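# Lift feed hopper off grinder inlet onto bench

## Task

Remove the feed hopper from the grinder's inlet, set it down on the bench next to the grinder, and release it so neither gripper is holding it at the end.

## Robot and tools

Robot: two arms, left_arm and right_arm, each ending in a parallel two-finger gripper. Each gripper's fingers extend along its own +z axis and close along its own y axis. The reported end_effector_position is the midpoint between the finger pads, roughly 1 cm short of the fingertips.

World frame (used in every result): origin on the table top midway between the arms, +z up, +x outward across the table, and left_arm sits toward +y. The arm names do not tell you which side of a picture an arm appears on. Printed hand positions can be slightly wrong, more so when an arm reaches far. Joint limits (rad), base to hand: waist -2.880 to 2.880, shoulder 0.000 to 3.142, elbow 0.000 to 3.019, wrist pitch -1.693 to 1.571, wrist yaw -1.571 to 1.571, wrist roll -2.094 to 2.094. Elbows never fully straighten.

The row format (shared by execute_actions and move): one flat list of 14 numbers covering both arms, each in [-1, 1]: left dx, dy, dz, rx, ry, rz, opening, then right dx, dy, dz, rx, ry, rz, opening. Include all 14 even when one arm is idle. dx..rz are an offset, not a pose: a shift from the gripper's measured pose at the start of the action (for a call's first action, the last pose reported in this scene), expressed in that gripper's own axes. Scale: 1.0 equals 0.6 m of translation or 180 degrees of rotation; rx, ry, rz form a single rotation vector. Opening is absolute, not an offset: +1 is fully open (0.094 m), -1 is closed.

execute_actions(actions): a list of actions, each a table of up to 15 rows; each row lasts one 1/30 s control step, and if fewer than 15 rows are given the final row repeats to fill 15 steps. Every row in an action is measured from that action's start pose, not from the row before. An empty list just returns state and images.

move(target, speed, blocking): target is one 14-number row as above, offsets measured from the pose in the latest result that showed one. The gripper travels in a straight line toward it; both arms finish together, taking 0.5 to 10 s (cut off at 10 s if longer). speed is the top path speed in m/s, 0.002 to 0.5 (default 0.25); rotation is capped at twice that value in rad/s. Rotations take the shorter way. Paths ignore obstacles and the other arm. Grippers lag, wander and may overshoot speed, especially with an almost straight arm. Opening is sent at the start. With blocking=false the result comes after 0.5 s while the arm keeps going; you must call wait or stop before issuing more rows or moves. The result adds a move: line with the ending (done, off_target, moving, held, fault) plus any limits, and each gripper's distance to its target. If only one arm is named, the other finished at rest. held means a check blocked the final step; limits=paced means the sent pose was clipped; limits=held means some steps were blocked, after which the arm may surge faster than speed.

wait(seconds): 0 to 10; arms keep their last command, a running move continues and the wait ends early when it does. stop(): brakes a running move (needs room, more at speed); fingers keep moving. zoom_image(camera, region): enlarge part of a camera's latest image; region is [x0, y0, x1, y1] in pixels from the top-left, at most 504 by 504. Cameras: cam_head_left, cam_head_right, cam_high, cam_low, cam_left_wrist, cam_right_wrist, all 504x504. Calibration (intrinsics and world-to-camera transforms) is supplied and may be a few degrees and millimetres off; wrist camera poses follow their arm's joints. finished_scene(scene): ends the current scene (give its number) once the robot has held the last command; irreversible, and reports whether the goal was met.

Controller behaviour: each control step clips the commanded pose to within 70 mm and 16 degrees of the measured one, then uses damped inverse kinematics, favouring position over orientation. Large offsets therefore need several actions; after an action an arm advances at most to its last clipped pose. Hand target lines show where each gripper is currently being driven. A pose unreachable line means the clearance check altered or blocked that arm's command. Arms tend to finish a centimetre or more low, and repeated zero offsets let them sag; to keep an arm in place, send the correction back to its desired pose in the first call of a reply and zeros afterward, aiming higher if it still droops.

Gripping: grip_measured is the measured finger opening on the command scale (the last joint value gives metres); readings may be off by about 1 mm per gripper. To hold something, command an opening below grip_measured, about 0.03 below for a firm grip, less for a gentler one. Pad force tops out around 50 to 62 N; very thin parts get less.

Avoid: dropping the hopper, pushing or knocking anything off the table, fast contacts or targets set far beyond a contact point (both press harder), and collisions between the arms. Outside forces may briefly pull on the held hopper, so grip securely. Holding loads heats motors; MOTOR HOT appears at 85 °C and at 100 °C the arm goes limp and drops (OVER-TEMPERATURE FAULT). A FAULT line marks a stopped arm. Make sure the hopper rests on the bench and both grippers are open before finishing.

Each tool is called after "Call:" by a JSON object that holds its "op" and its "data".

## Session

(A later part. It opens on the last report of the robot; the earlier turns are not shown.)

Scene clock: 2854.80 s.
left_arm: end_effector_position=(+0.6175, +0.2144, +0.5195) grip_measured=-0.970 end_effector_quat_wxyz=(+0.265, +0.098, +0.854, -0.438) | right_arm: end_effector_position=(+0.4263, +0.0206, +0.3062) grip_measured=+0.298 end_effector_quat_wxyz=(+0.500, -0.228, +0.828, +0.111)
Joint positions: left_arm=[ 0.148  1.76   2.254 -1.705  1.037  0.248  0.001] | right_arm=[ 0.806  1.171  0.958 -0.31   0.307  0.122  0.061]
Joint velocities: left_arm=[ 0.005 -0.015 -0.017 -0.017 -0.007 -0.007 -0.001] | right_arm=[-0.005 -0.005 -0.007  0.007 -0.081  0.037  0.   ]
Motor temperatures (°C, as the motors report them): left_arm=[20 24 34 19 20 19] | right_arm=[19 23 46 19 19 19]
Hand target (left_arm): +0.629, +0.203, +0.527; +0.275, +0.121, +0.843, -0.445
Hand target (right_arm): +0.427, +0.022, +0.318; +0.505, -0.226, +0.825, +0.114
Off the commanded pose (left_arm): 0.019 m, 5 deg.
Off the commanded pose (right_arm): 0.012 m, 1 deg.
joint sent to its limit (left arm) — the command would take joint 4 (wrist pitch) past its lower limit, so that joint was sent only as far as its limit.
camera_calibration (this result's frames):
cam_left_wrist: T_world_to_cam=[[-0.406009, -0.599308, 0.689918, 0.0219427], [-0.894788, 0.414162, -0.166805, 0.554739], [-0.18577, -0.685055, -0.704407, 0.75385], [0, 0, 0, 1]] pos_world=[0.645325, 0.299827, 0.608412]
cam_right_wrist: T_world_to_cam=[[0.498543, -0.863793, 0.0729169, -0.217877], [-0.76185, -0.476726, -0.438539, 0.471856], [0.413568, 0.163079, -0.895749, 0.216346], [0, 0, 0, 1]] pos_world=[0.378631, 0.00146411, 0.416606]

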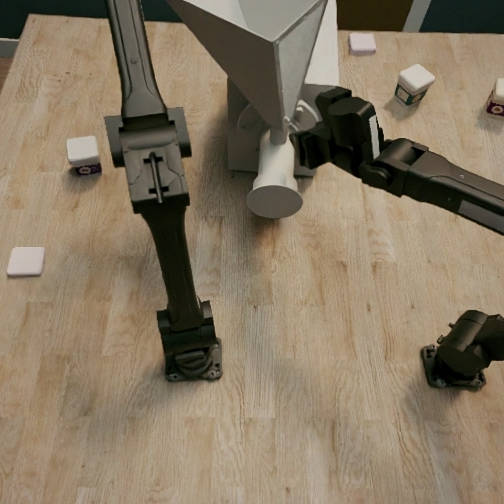

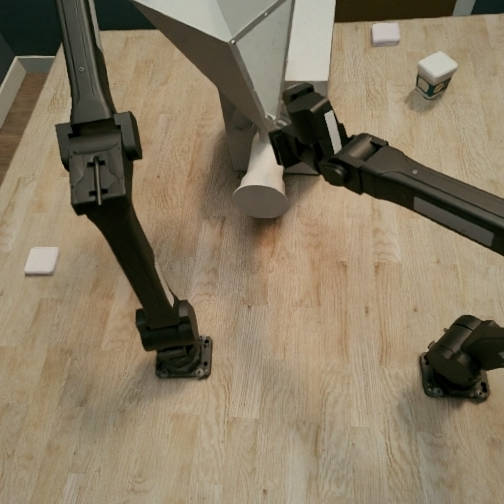

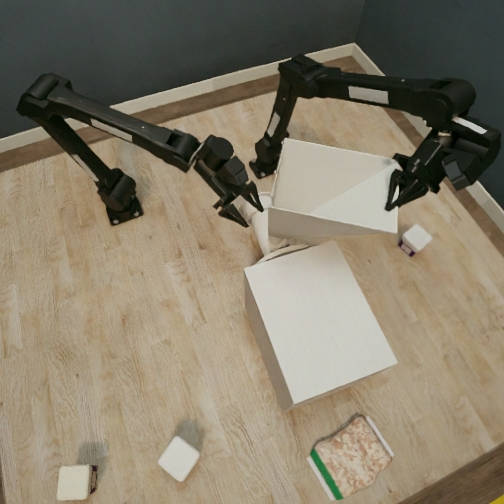

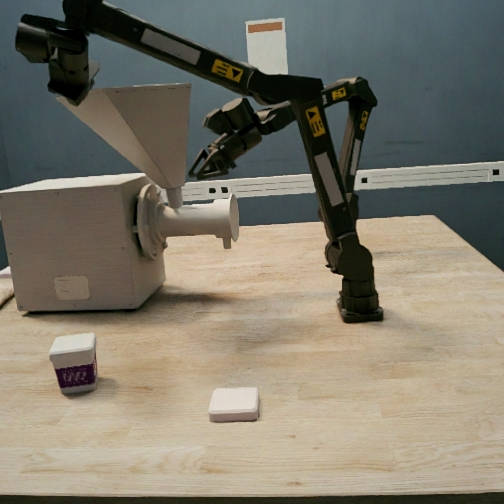

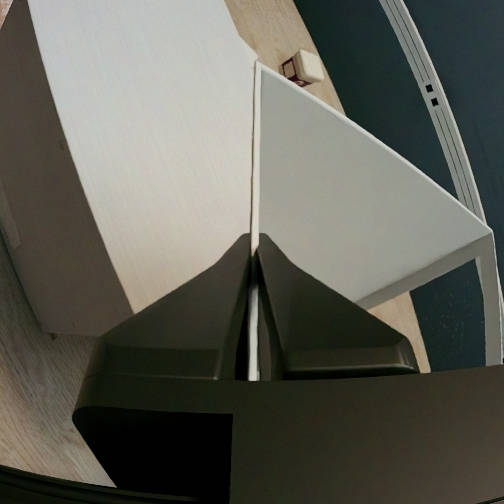

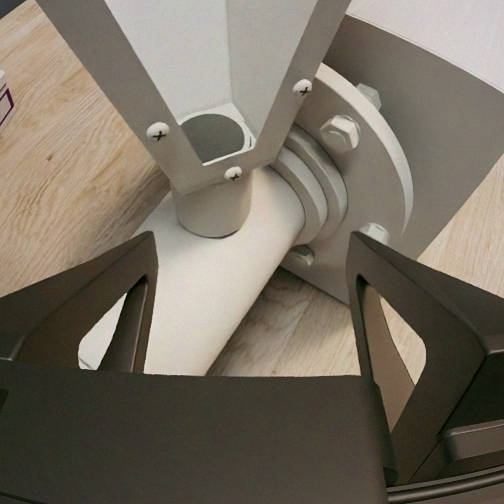

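Call:
{"op": "execute_actions", "data": {"actions": [[[0,0,0,0,0,0,-0.3, -0.012,0,-0.007,0,0,0,0.3]],[[0,0,-0.06,0,0,0,-0.3, -0.012,0,-0.007,0,0,0,0.3]],[[0,0,-0.06,0,0,0,-0.3, -0.012,0,-0.007,0,0,0,0.3]]]}}

Scene clock: 2876.20 s.
left_arm: end_effector_position=(+0.6077, +0.2664, +0.5246) grip_measured=-0.302 end_effector_quat_wxyz=(+0.287, +0.055, +0.846, -0.446) | right_arm: end_effector_position=(+0.4225, +0.0163, +0.2974) grip_measured=+0.298 end_effector_quat_wxyz=(+0.483, -0.234, +0.837, +0.100)
Joint positions: left_arm=[ 0.252  1.735  2.216 -1.704  1.086  0.249  0.033] | right_arm=[ 0.806  1.171  0.958 -0.355  0.307  0.122  0.061]
Joint velocities: left_arm=[-0.005  0.005 -0.002  0.007 -0.051 -0.051 -0.   ] | right_arm=[-0.005  0.005 -0.002 -0.002 -0.022 -0.022 -0.001]
Motor temperatures (°C, as the motors report them): left_arm=[20 24 34 19 22 19] | right_arm=[19 22 46 19 19 19]
Hand target (left_arm): +0.600, +0.269, +0.535; +0.299, +0.061, +0.845, -0.439
Hand target (right_arm): +0.423, +0.018, +0.309; +0.489, -0.232, +0.834, +0.104
Off the commanded pose (left_arm): 0.014 m, 3 deg.
Off the commanded pose (right_arm): 0.011 m, 1 deg.
joint sent to its limit (left arm) — the command would take joint 4 (wrist pitch) past its lower limit, so that joint was sent only as far as its limit.
camera_calibration (this result's frames):
cam_left_wrist: T_world_to_cam=[[-0.355862, -0.598931, 0.717387, 0.000579742], [-0.926384, 0.327262, -0.186311, 0.577843], [-0.123186, -0.730877, -0.671301, 0.748], [0, 0, 0, 1]] pos_world=[0.627654, 0.357937, 0.609376]
cam_right_wrist: T_world_to_cam=[[0.500927, -0.861149, 0.0865736, -0.224108], [-0.774376, -0.490619, -0.399543, 0.456939], [0.386541, 0.133102, -0.912617, 0.227623], [0, 0, 0, 1]] pos_world=[0.378119, 0.000895503, 0.409702]

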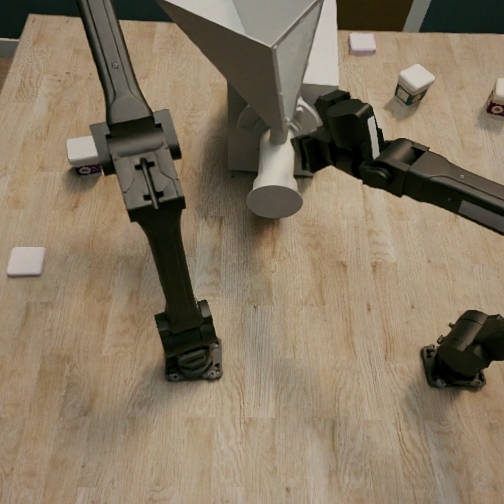

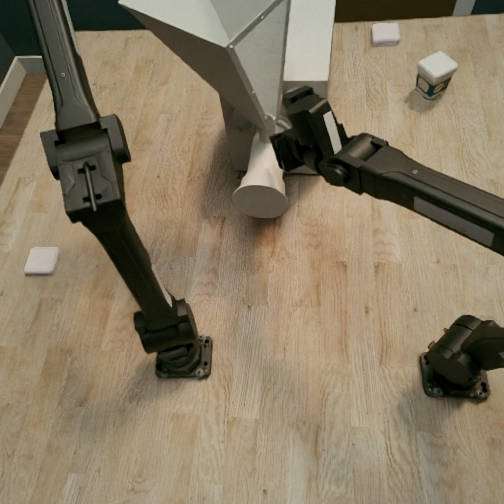

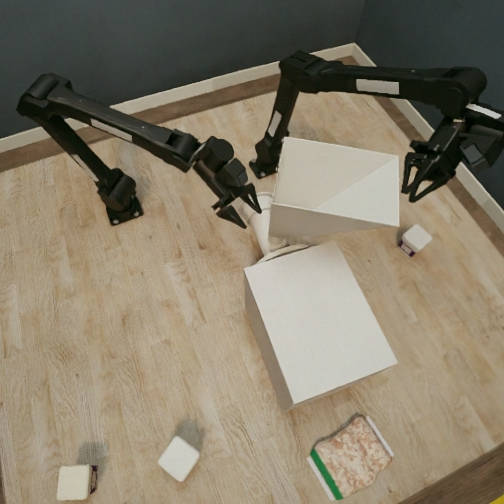

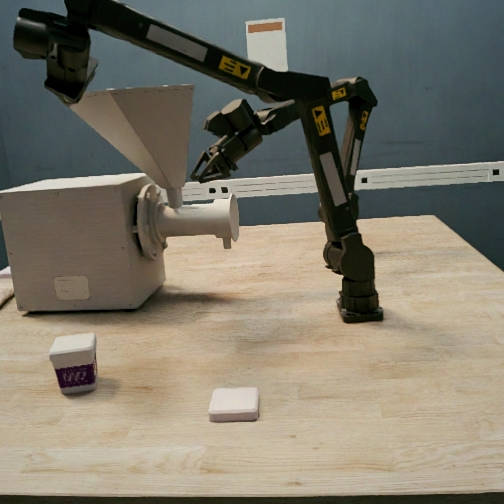

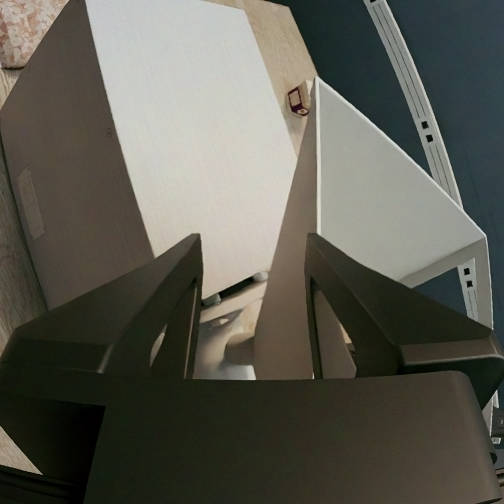

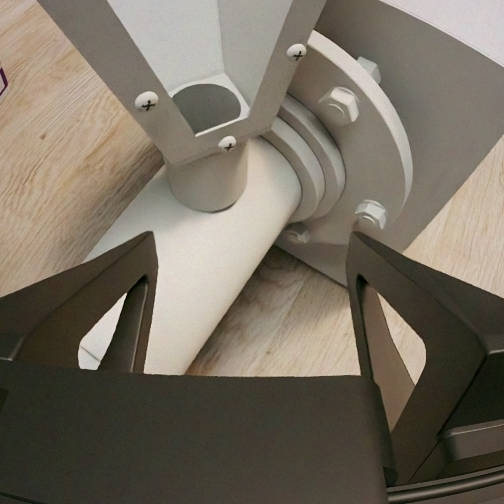

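Call:
{"op": "zoom_image", "data": {"camera": "cam_high", "region": [230, 110, 430, 270]}}

Region (230, 110, 430, 270) of cam_high's 504x504 image, scaled by 2.520, with more detail than that image has; it fills the top 403 rows of this view, and the rest is white.

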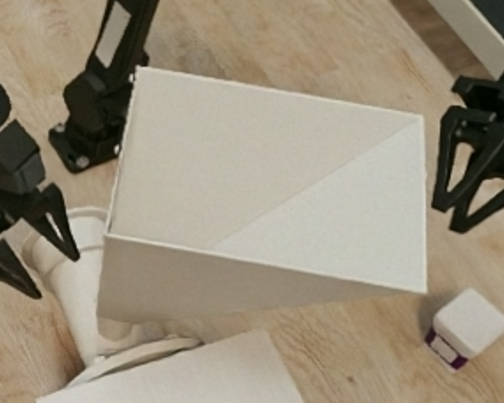

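Call:
{"op": "move", "data": {"target": [-0.0125,-0.017,-0.013,0,0,0,-0.3, -0.056,-0.0178,-0.0587,-0.0912,-0.2387,0.0044,1.0], "speed": 0.1}}

Scene clock: 2946.63 s.
left_arm: end_effector_position=(+0.6078, +0.2664, +0.5229) grip_measured=-0.302 end_effector_quat_wxyz=(+0.282, +0.047, +0.847, -0.449) | right_arm: end_effector_position=(+0.4124, +0.0066, +0.3481) grip_measured=+1.000 end_effector_quat_wxyz=(+0.718, -0.244, +0.580, +0.296)
Joint positions: left_arm=[ 0.252  1.735  2.211 -1.704  1.086  0.232  0.033] | right_arm=[ 0.676  1.178  0.598  0.79  -0.081  0.01   0.094]
Joint velocities: left_arm=[-0.015  0.005 -0.007 -0.012 -0.007 -0.051  0.001] | right_arm=[-0.005 -0.015  0.007  0.027  0.022 -0.037  0.   ]
Motor temperatures (°C, as the motors report them): left_arm=[20 25 31 19 21 19] | right_arm=[19 22 46 19 19 19]
Hand target (left_arm): +0.606, +0.267, +0.539; +0.294, +0.051, +0.844, -0.445
Hand target (right_arm): +0.416, +0.004, +0.344; +0.719, -0.240, +0.581, +0.295
Off the commanded pose (left_arm): 0.017 m, 1 deg.
Off the commanded pose (right_arm): 0.006 m, 1 deg.
joint sent to its limit (left arm) — the command would take joint 4 (wrist pitch) past its lower limit, so that joint was sent only as far as its limit.
move: off_target (left_arm)
camera_calibration (this result's frames):
cam_left_wrist: T_world_to_cam=[[-0.339373, -0.595288, 0.728326, -0.0148875], [-0.931742, 0.319055, -0.173382, 0.576318], [-0.129164, -0.737453, -0.662933, 0.747954], [0, 0, 0, 1]] pos_world=[0.628535, 0.358841, 0.60661]
cam_right_wrist: T_world_to_cam=[[0.702259, -0.710942, 0.0373317, -0.298662], [-0.258592, -0.303587, -0.917041, 0.430825], [0.663297, 0.634347, -0.397041, -0.0177701], [0, 0, 0, 1]] pos_world=[0.332933, -0.0702662, 0.399179]

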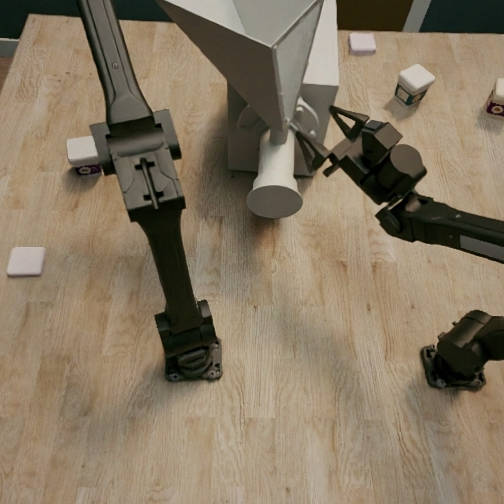

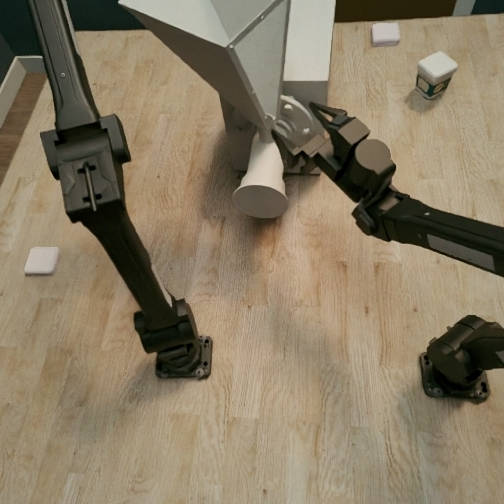

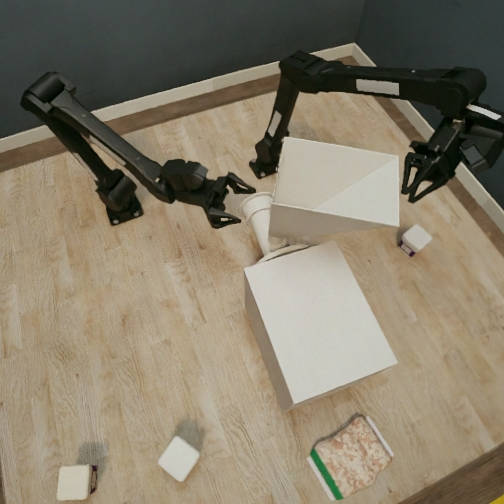

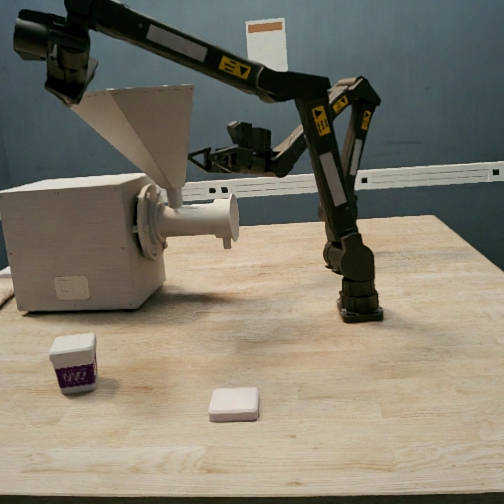

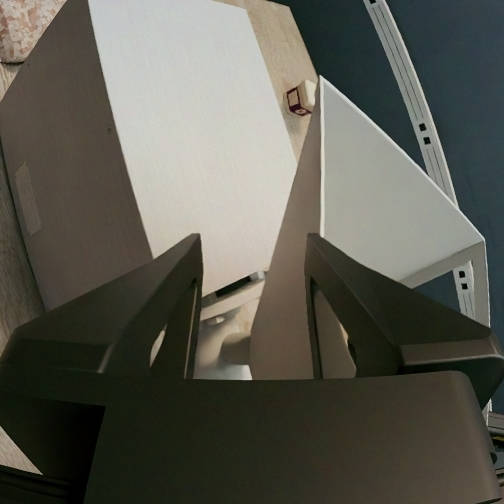

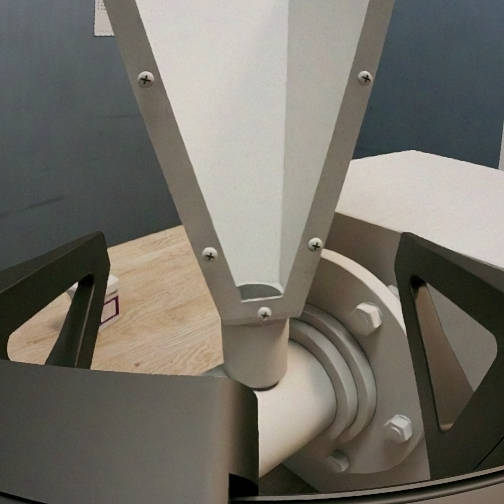

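Call:
{"op": "move", "data": {"target": [-0.0125,-0.017,-0.013,0,0,0,-0.3, 0.0373,-0.0067,0.1113,0,0,0,1.0], "speed": 0.05}}

Scene clock: 2957.43 s.
left_arm: end_effector_position=(+0.6079, +0.2664, +0.5223) grip_measured=-0.302 end_effector_quat_wxyz=(+0.277, +0.040, +0.847, -0.451) | right_arm: end_effector_position=(+0.4563, +0.0441, +0.3166) grip_measured=+1.000 end_effector_quat_wxyz=(+0.703, -0.250, +0.599, +0.291)
Joint positions: left_arm=[ 0.252  1.735  2.21  -1.704  1.086  0.216  0.033] | right_arm=[ 0.676  1.376  0.707  0.827 -0.08   0.01   0.094]
Joint velocities: left_arm=[-0.005 -0.024  0.022 -0.017 -0.066 -0.022 -0.001] | right_arm=[-0.005 -0.015  0.007 -0.002 -0.007 -0.007  0.   ]
Motor temperatures (°C, as the motors report them): left_arm=[20 25 32 19 21 19] | right_arm=[19 22 45 19 19 19]
Hand target (left_arm): +0.606, +0.267, +0.537; +0.289, +0.043, +0.845, -0.448
Hand target (right_arm): +0.464, +0.052, +0.340; +0.718, -0.244, +0.580, +0.296
Off the commanded pose (left_arm): 0.015 m, 1 deg.
Off the commanded pose (right_arm): 0.027 m, 3 deg.
joint sent to its limit (left arm) — the command would take joint 4 (wrist pitch) past its lower limit, so that joint was sent only as far as its limit.
move: off_target (left_arm, right_arm)
camera_calibration (this result's frames):
cam_left_wrist: T_world_to_cam=[[-0.324582, -0.592095, 0.737611, -0.0291208], [-0.936418, 0.311056, -0.162376, 0.575474], [-0.133296, -0.743416, -0.655412, 0.747747], [0, 0, 0, 1]] pos_world=[0.629104, 0.35964, 0.605005]
cam_right_wrist: T_world_to_cam=[[0.7034, -0.710005, 0.0334733, -0.30104], [-0.294754, -0.334218, -0.89522, 0.435673], [0.646798, 0.619832, -0.444366, -0.0600755], [0, 0, 0, 1]] pos_world=[0.379025, -0.0308941, 0.373404]

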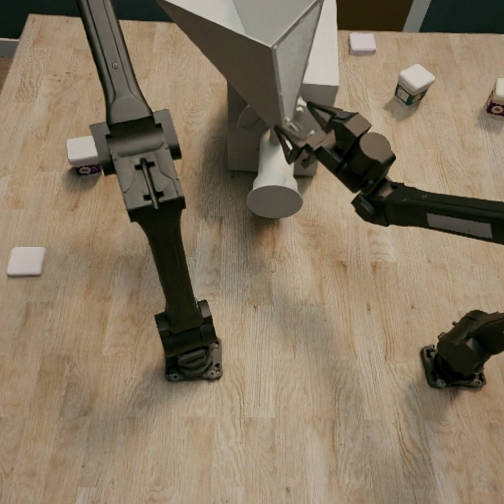

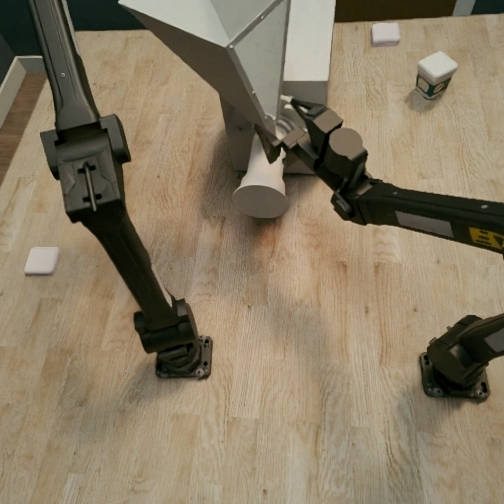

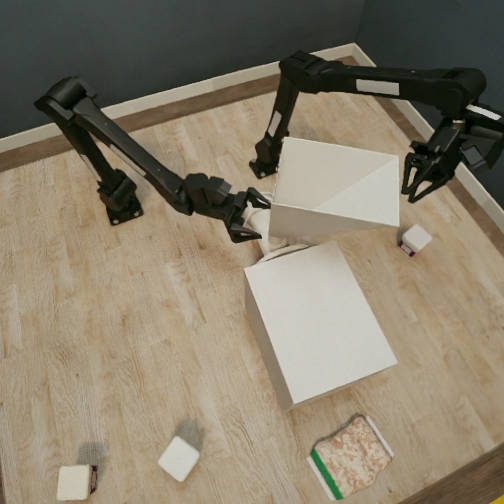

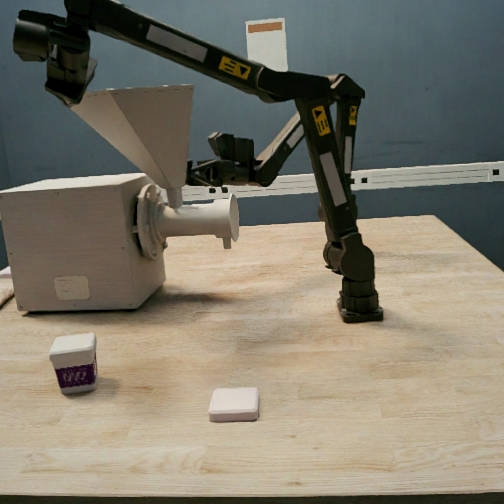

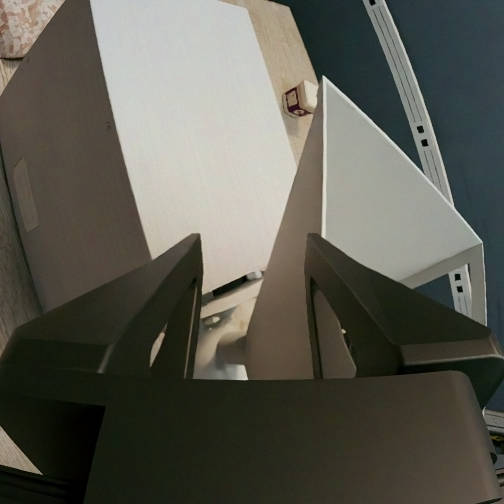

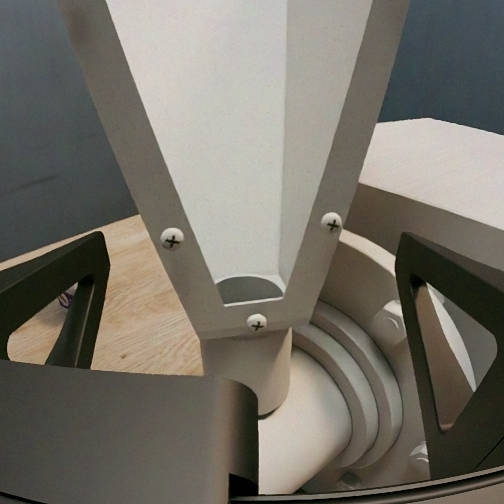

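Call:
{"op": "move", "data": {"target": [-0.0125,-0.017,-0.013,0,0,0,-0.3, -0.0458,0,0.0833,0,-0.02,0,1.0], "speed": 0.04}}

Scene clock: 2969.33 s.
left_arm: end_effector_position=(+0.6079, +0.2664, +0.5217) grip_measured=-0.302 end_effector_quat_wxyz=(+0.273, +0.032, +0.848, -0.454) | right_arm: end_effector_position=(+0.4803, +0.0638, +0.3339) grip_measured=+1.000 end_effector_quat_wxyz=(+0.713, -0.245, +0.588, +0.293)
Joint positions: left_arm=[ 0.252  1.735  2.208 -1.704  1.086  0.2    0.033] | right_arm=[ 0.677  1.44   0.804  0.827 -0.074  0.01   0.094]
Joint velocities: left_arm=[-0.005  0.005  0.007 -0.002 -0.037  0.022 -0.001] | right_arm=[-0.005 -0.005 -0.017 -0.007 -0.051 -0.007  0.   ]
Motor temperatures (°C, as the motors report them): left_arm=[20 25 32 19 21 19] | right_arm=[19 22 46 19 19 19]
Hand target (left_arm): +0.607, +0.267, +0.537; +0.285, +0.036, +0.845, -0.451
Hand target (right_arm): +0.487, +0.075, +0.352; +0.721, -0.241, +0.577, +0.299
Off the commanded pose (left_arm): 0.015 m, 1 deg.
Off the commanded pose (right_arm): 0.023 m, 2 deg.
joint sent to its limit (left arm) — the command would take joint 4 (wrist pitch) past its lower limit, so that joint was sent only as far as its limit.
move: off_target (left_arm, right_arm)
camera_calibration (this result's frames):
cam_left_wrist: T_world_to_cam=[[-0.309678, -0.588736, 0.746652, -0.0433314], [-0.94088, 0.303106, -0.151236, 0.57443], [-0.137277, -0.749345, -0.647795, 0.747397], [0, 0, 0, 1]] pos_world=[0.629651, 0.360434, 0.603388]
cam_right_wrist: T_world_to_cam=[[0.698845, -0.714432, 0.0346793, -0.302419], [-0.274844, -0.312978, -0.909124, 0.45855], [0.66036, 0.625806, -0.41508, -0.0967714], [0, 0, 0, 1]] pos_world=[0.401278, -0.0119818, 0.387198]

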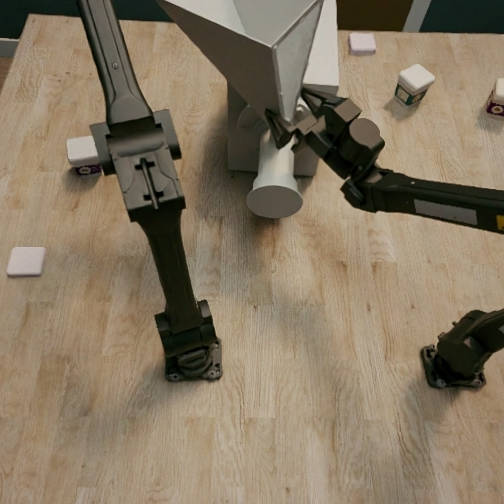

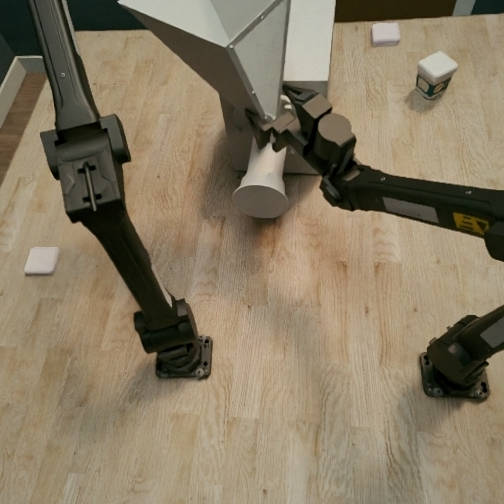

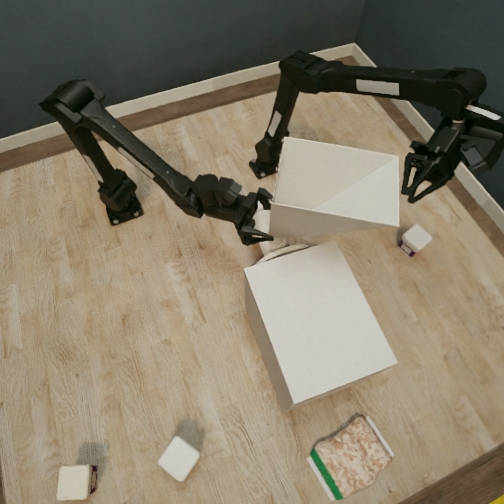

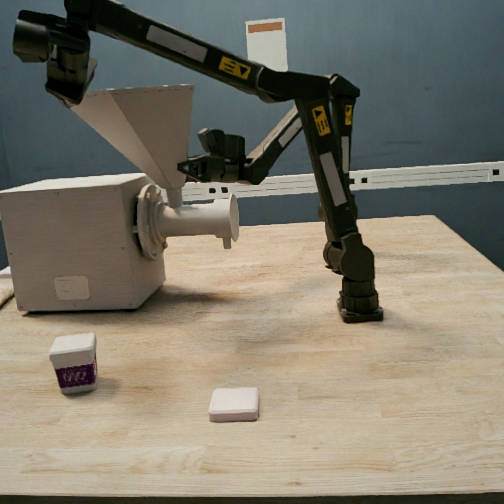

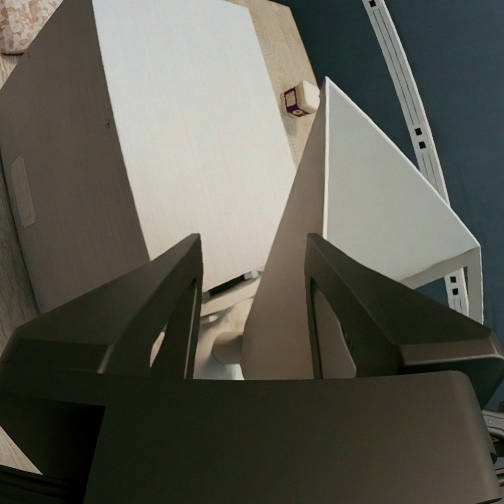

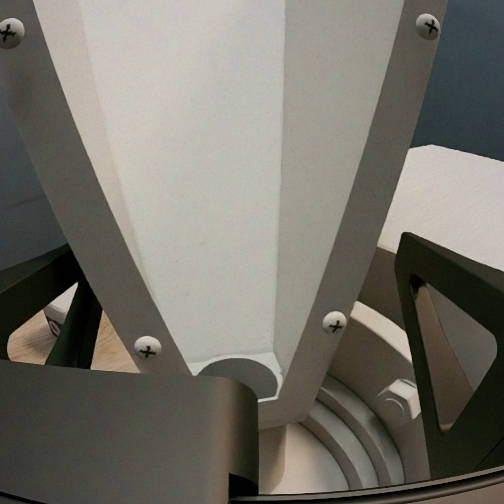

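Call:
{"op": "move", "data": {"target": [-0.0125,-0.017,-0.013,0,0,0,-0.3, -0.030,-0.004,0.048,0,-0.015,0,1.0], "speed": 0.03}}

Scene clock: 2978.30 s.
left_arm: end_effector_position=(+0.6079, +0.2664, +0.5214) grip_measured=-0.302 end_effector_quat_wxyz=(+0.269, +0.025, +0.848, -0.456) | right_arm: end_effector_position=(+0.4868, +0.0710, +0.3316) grip_measured=+1.000 end_effector_quat_wxyz=(+0.711, -0.247, +0.588, +0.294)
Joint positions: left_arm=[ 0.252  1.735  2.208 -1.704  1.086  0.183  0.033] | right_arm=[ 0.677  1.467  0.827  0.827 -0.081  0.01   0.094]
Joint velocities: left_arm=[-0.015  0.015 -0.002 -0.017 -0.051  0.007  0.   ] | right_arm=[-0.015 -0.005 -0.007 -0.017  0.007  0.022  0.   ]
Motor temperatures (°C, as the motors report them): left_arm=[20 25 32 19 21 19] | right_arm=[19 22 46 19 19 19]
Hand target (left_arm): +0.607, +0.268, +0.536; +0.281, +0.028, +0.846, -0.453
Hand target (right_arm): +0.498, +0.078, +0.357; +0.727, -0.238, +0.571, +0.298
Off the commanded pose (left_arm): 0.015 m, 1 deg.
Off the commanded pose (right_arm): 0.030 m, 3 deg.
joint sent to its limit (left arm) — the command would take joint 4 (wrist pitch) past its lower limit, so that joint was sent only as far as its limit.
move: off_target (left_arm, right_arm)
camera_calibration (this result's frames):
cam_left_wrist: T_world_to_cam=[[-0.295211, -0.585395, 0.755091, -0.057183], [-0.945024, 0.295242, -0.140577, 0.573459], [-0.140642, -0.755079, -0.640372, 0.746914], [0, 0, 0, 1]] pos_world=[0.630099, 0.361195, 0.602096]
cam_right_wrist: T_world_to_cam=[[0.7037, -0.709597, 0.0357507, -0.304863], [-0.274063, -0.317521, -0.907783, 0.459978], [0.655512, 0.629009, -0.417913, -0.103444], [0, 0, 0, 1]] pos_world=[0.408404, -0.00520965, 0.385229]

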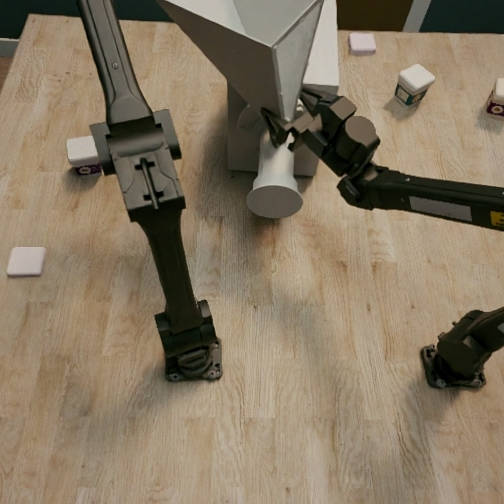

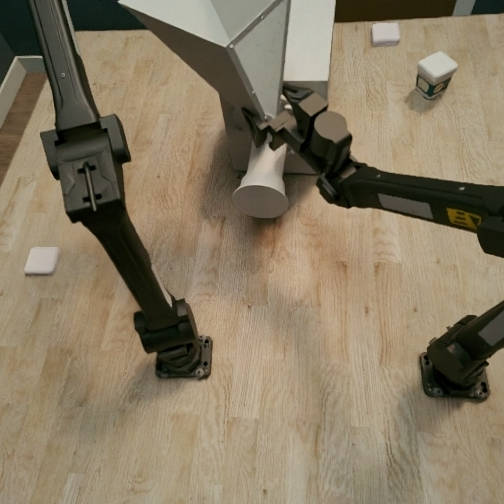

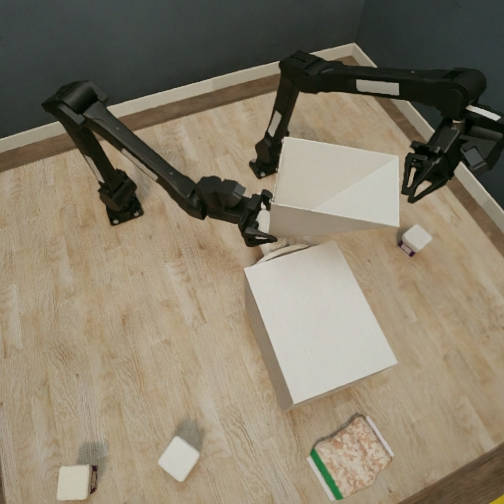

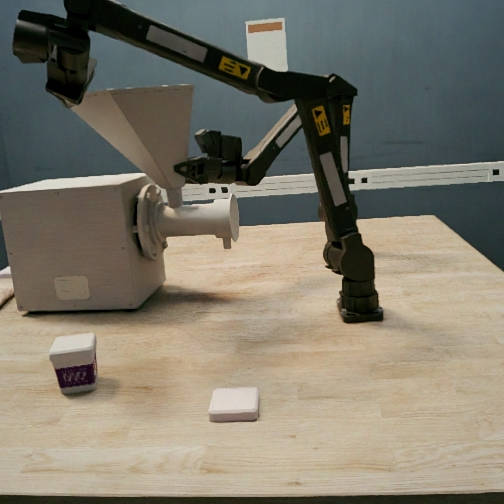

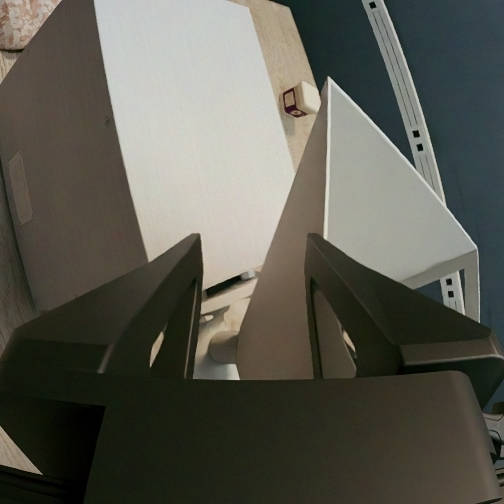

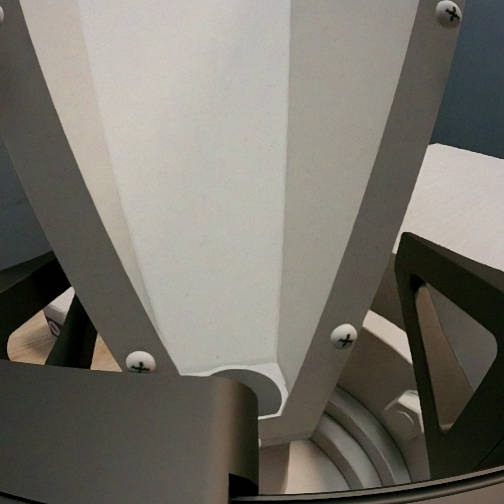

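Call:
{"op": "execute_actions", "data": {"actions": [[[-0.0125,-0.017,-0.013,0,0,0,-0.3, -0.030,-0.004,0.03,0,-0.015,0,0.6]],[[-0.0125,-0.017,-0.013,0,0,0,-0.3, -0.030,0,0.03,0,-0.015,0,0.45]],[[-0.0125,-0.017,-0.013,0,0,0,-0.3, -0.030,0,0.03,0,-0.015,0,0.45]]]}}

Scene clock: 2984.63 s.
left_arm: end_effector_position=(+0.6079, +0.2664, +0.5214) grip_measured=-0.302 end_effector_quat_wxyz=(+0.257, +0.004, +0.848, -0.463) | right_arm: end_effector_position=(+0.4838, +0.0762, +0.3282) grip_measured=+0.531 end_effector_quat_wxyz=(+0.703, -0.247, +0.591, +0.309)
Joint positions: left_arm=[ 0.252  1.735  2.208 -1.704  1.086  0.133  0.033] | right_arm=[ 0.683  1.474  0.828  0.828 -0.094  0.035  0.072]
Joint velocities: left_arm=[-0.015 -0.015 -0.022 -0.007  0.037 -0.051 -0.001] | right_arm=[-0.005 -0.015 -0.007 -0.017  0.022 -0.022  0.   ]
Motor temperatures (°C, as the motors report them): left_arm=[20 25 32 19 21 19] | right_arm=[19 22 47 19 19 19]
Hand target (left_arm): +0.607, +0.268, +0.536; +0.269, +0.007, +0.846, -0.460
Hand target (right_arm): +0.493, +0.085, +0.349; +0.717, -0.240, +0.574, +0.314
Off the commanded pose (left_arm): 0.015 m, 1 deg.
Off the commanded pose (right_arm): 0.025 m, 3 deg.
joint sent to its limit (left arm) — the command would take joint 4 (wrist pitch) past its lower limit, so that joint was sent only as far as its limit.
camera_calibration (this result's frames):
cam_left_wrist: T_world_to_cam=[[-0.251975, -0.57473, 0.778585, -0.0985594], [-0.95624, 0.271497, -0.109059, 0.570169], [-0.148704, -0.771994, -0.617991, 0.744652], [0, 0, 0, 1]] pos_world=[0.631117, 0.363423, 0.599107]
cam_right_wrist: T_world_to_cam=[[0.720951, -0.69287, 0.0126672, -0.300939], [-0.284839, -0.312948, -0.906052, 0.461988], [0.631741, 0.649611, -0.422976, -0.0945533], [0, 0, 0, 1]] pos_world=[0.408288, -0.00251123, 0.382403]

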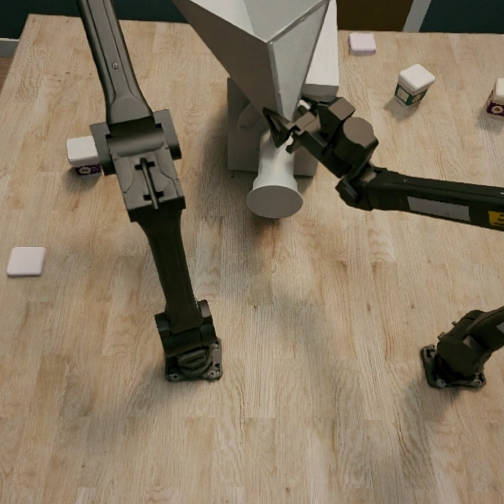

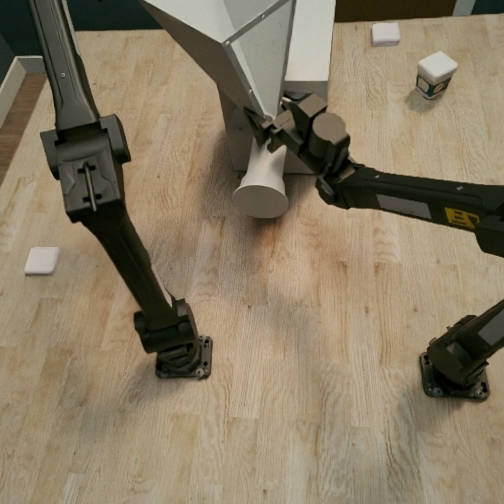

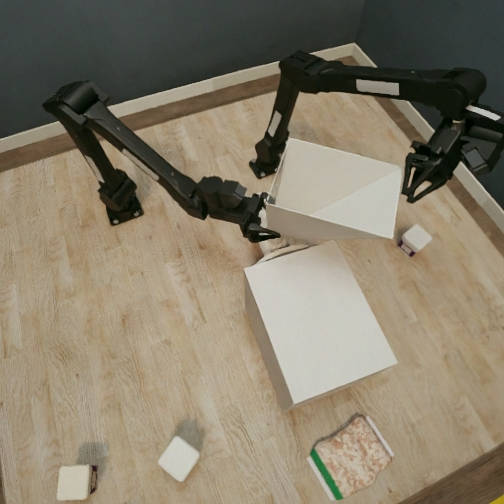

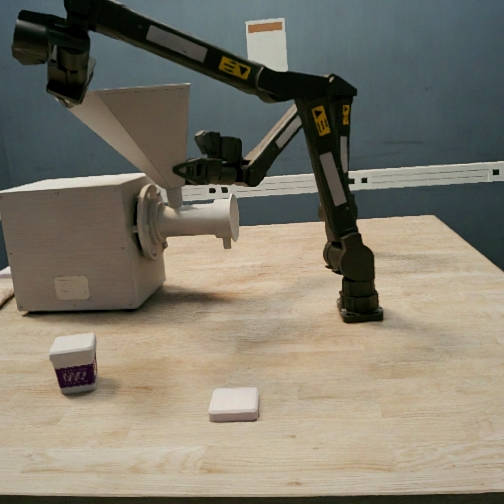

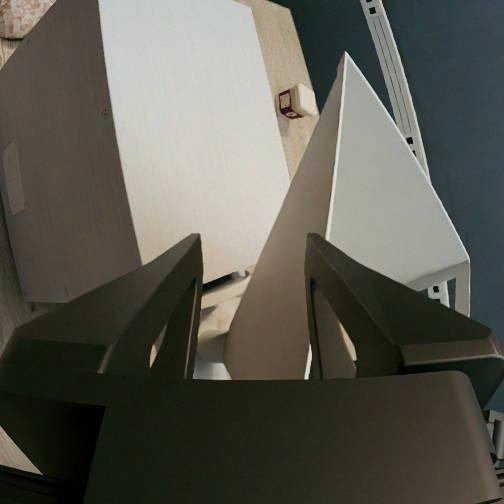

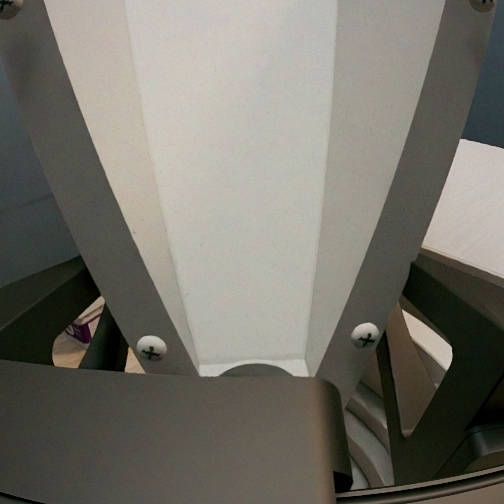

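Call:
{"op": "zoom_image", "data": {"camera": "cam_low", "region": [130, 110, 290, 230]}}

Call:
{"op": "zoom_image", "data": {"camera": "cam_head_right", "region": [200, 40, 400, 220]}}

Region (130, 110, 290, 230) of cam_low's 504x504 image, scaled by 3.150, with more detail than that image has; it fills the top 378 rows of this view, and the rest is white.

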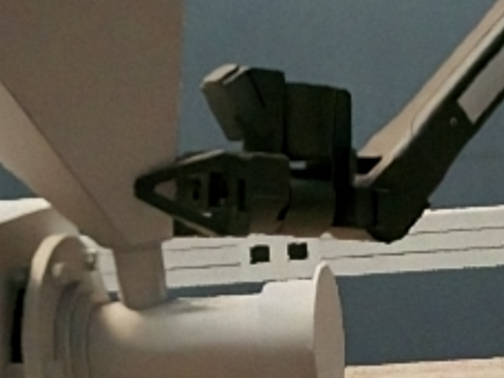

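Region (200, 40, 400, 220) of cam_head_right's 504x504 image, scaled by 2.520, with more detail than that image has; it fills the top 454 rows of this view, and the rest is white.

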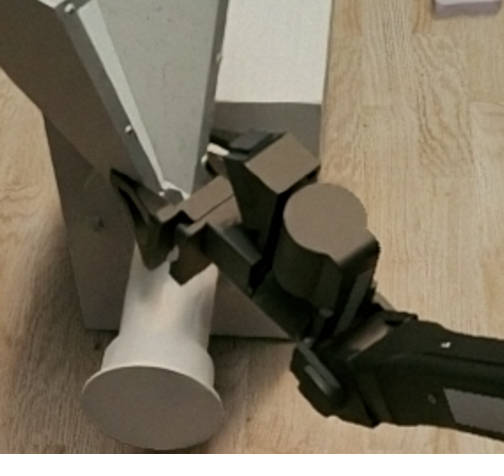

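Call:
{"op": "execute_actions", "data": {"actions": [[[-0.0125,-0.017,-0.013,0,0,0,-0.3, -0.08,0.002,0.015,0,-0.03,0,0.48]],[[-0.0125,-0.017,-0.013,0,0,0,-0.3, -0.1066,0.002,0.0194,0,-0.05,0,0.48]],[[-0.0125,-0.017,-0.013,0,0,0,-0.3, -0.1066,0.002,0.0194,0,-0.08,0,0.48]]]}}

Scene clock: 3040.70 s.
left_arm: end_effector_position=(+0.6079, +0.2664, +0.5214) grip_measured=-0.302 end_effector_quat_wxyz=(+0.246, -0.017, +0.848, -0.469) | right_arm: end_effector_position=(+0.4850, +0.0758, +0.3320) grip_measured=+0.514 end_effector_quat_wxyz=(+0.736, -0.231, +0.551, +0.319)
Joint positions: left_arm=[ 0.252  1.735  2.208 -1.704  1.086  0.082  0.033] | right_arm=[ 0.683  1.534  0.821  1.005 -0.088  0.039  0.071]
Joint velocities: left_arm=[-0.005  0.015 -0.002 -0.022 -0.022 -0.007 -0.   ] | right_arm=[-0.005 -0.015 -0.002 -0.017 -0.081 -0.081 -0.   ]
Motor temperatures (°C, as the motors report them): left_arm=[20 25 33 19 21 19] | right_arm=[19 22 47 19 19 19]
Hand target (left_arm): +0.608, +0.268, +0.536; +0.258, -0.015, +0.846, -0.467
Hand target (right_arm): +0.480, +0.072, +0.394; +0.774, -0.205, +0.494, +0.338
Off the commanded pose (left_arm): 0.015 m, 1 deg.
Off the commanded pose (right_arm): 0.064 m, 9 deg.
joint sent to its limit (left arm) — the command would take joint 4 (wrist pitch) past its lower limit, so that joint was sent only as far as its limit.
camera_calibration (this result's frames):
cam_left_wrist: T_world_to_cam=[[-0.208098, -0.562611, 0.800103, -0.139682], [-0.965669, 0.24822, -0.076619, 0.565187], [-0.155495, -0.788578, -0.59495, 0.741184], [0, 0, 0, 1]] pos_world=[0.631967, 0.365604, 0.596032]
cam_right_wrist: T_world_to_cam=[[0.716003, -0.69789, 0.0170395, -0.300826], [-0.212773, -0.241413, -0.946809, 0.438837], [0.664882, 0.674292, -0.321345, -0.145145], [0, 0, 0, 1]] pos_world=[0.405269, -0.00613201, 0.373979]

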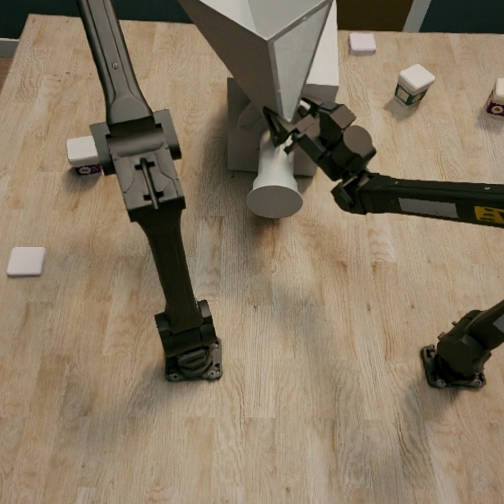

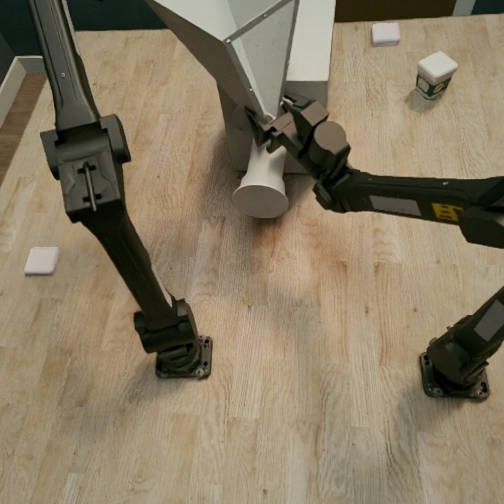

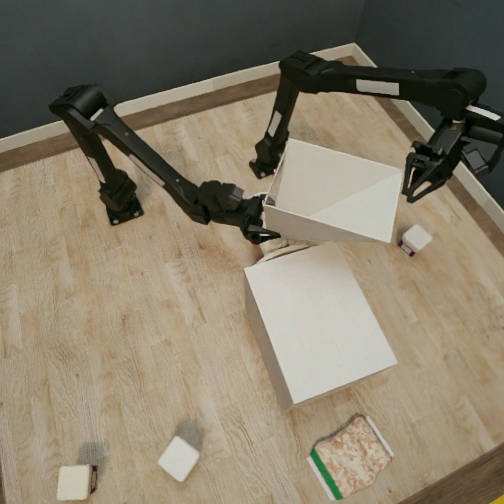

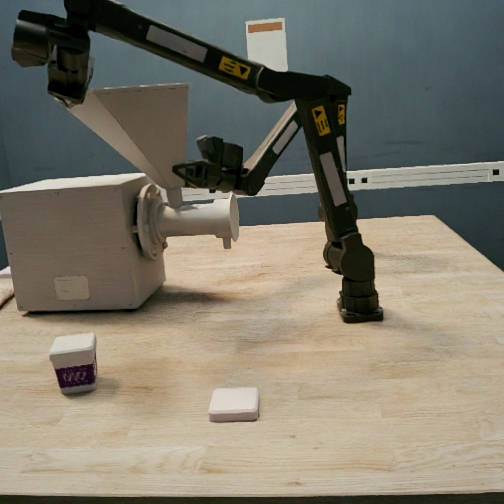

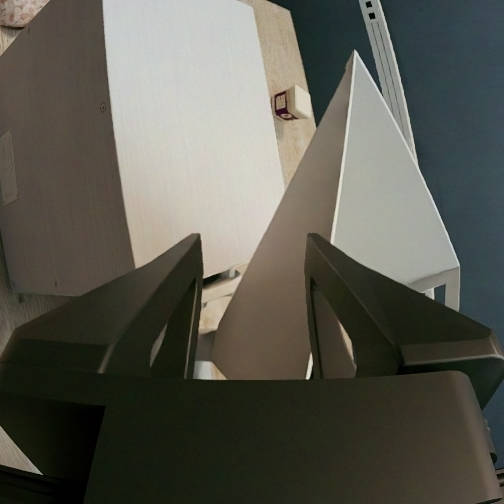

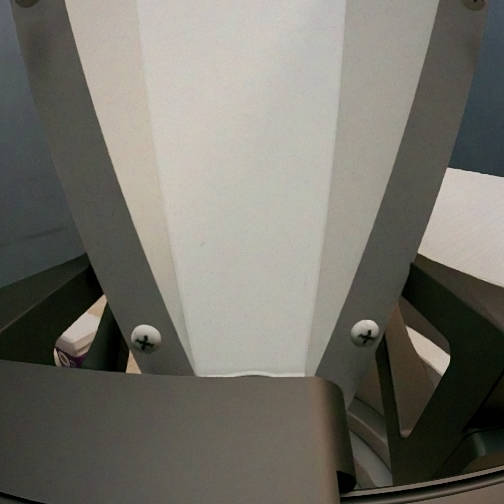

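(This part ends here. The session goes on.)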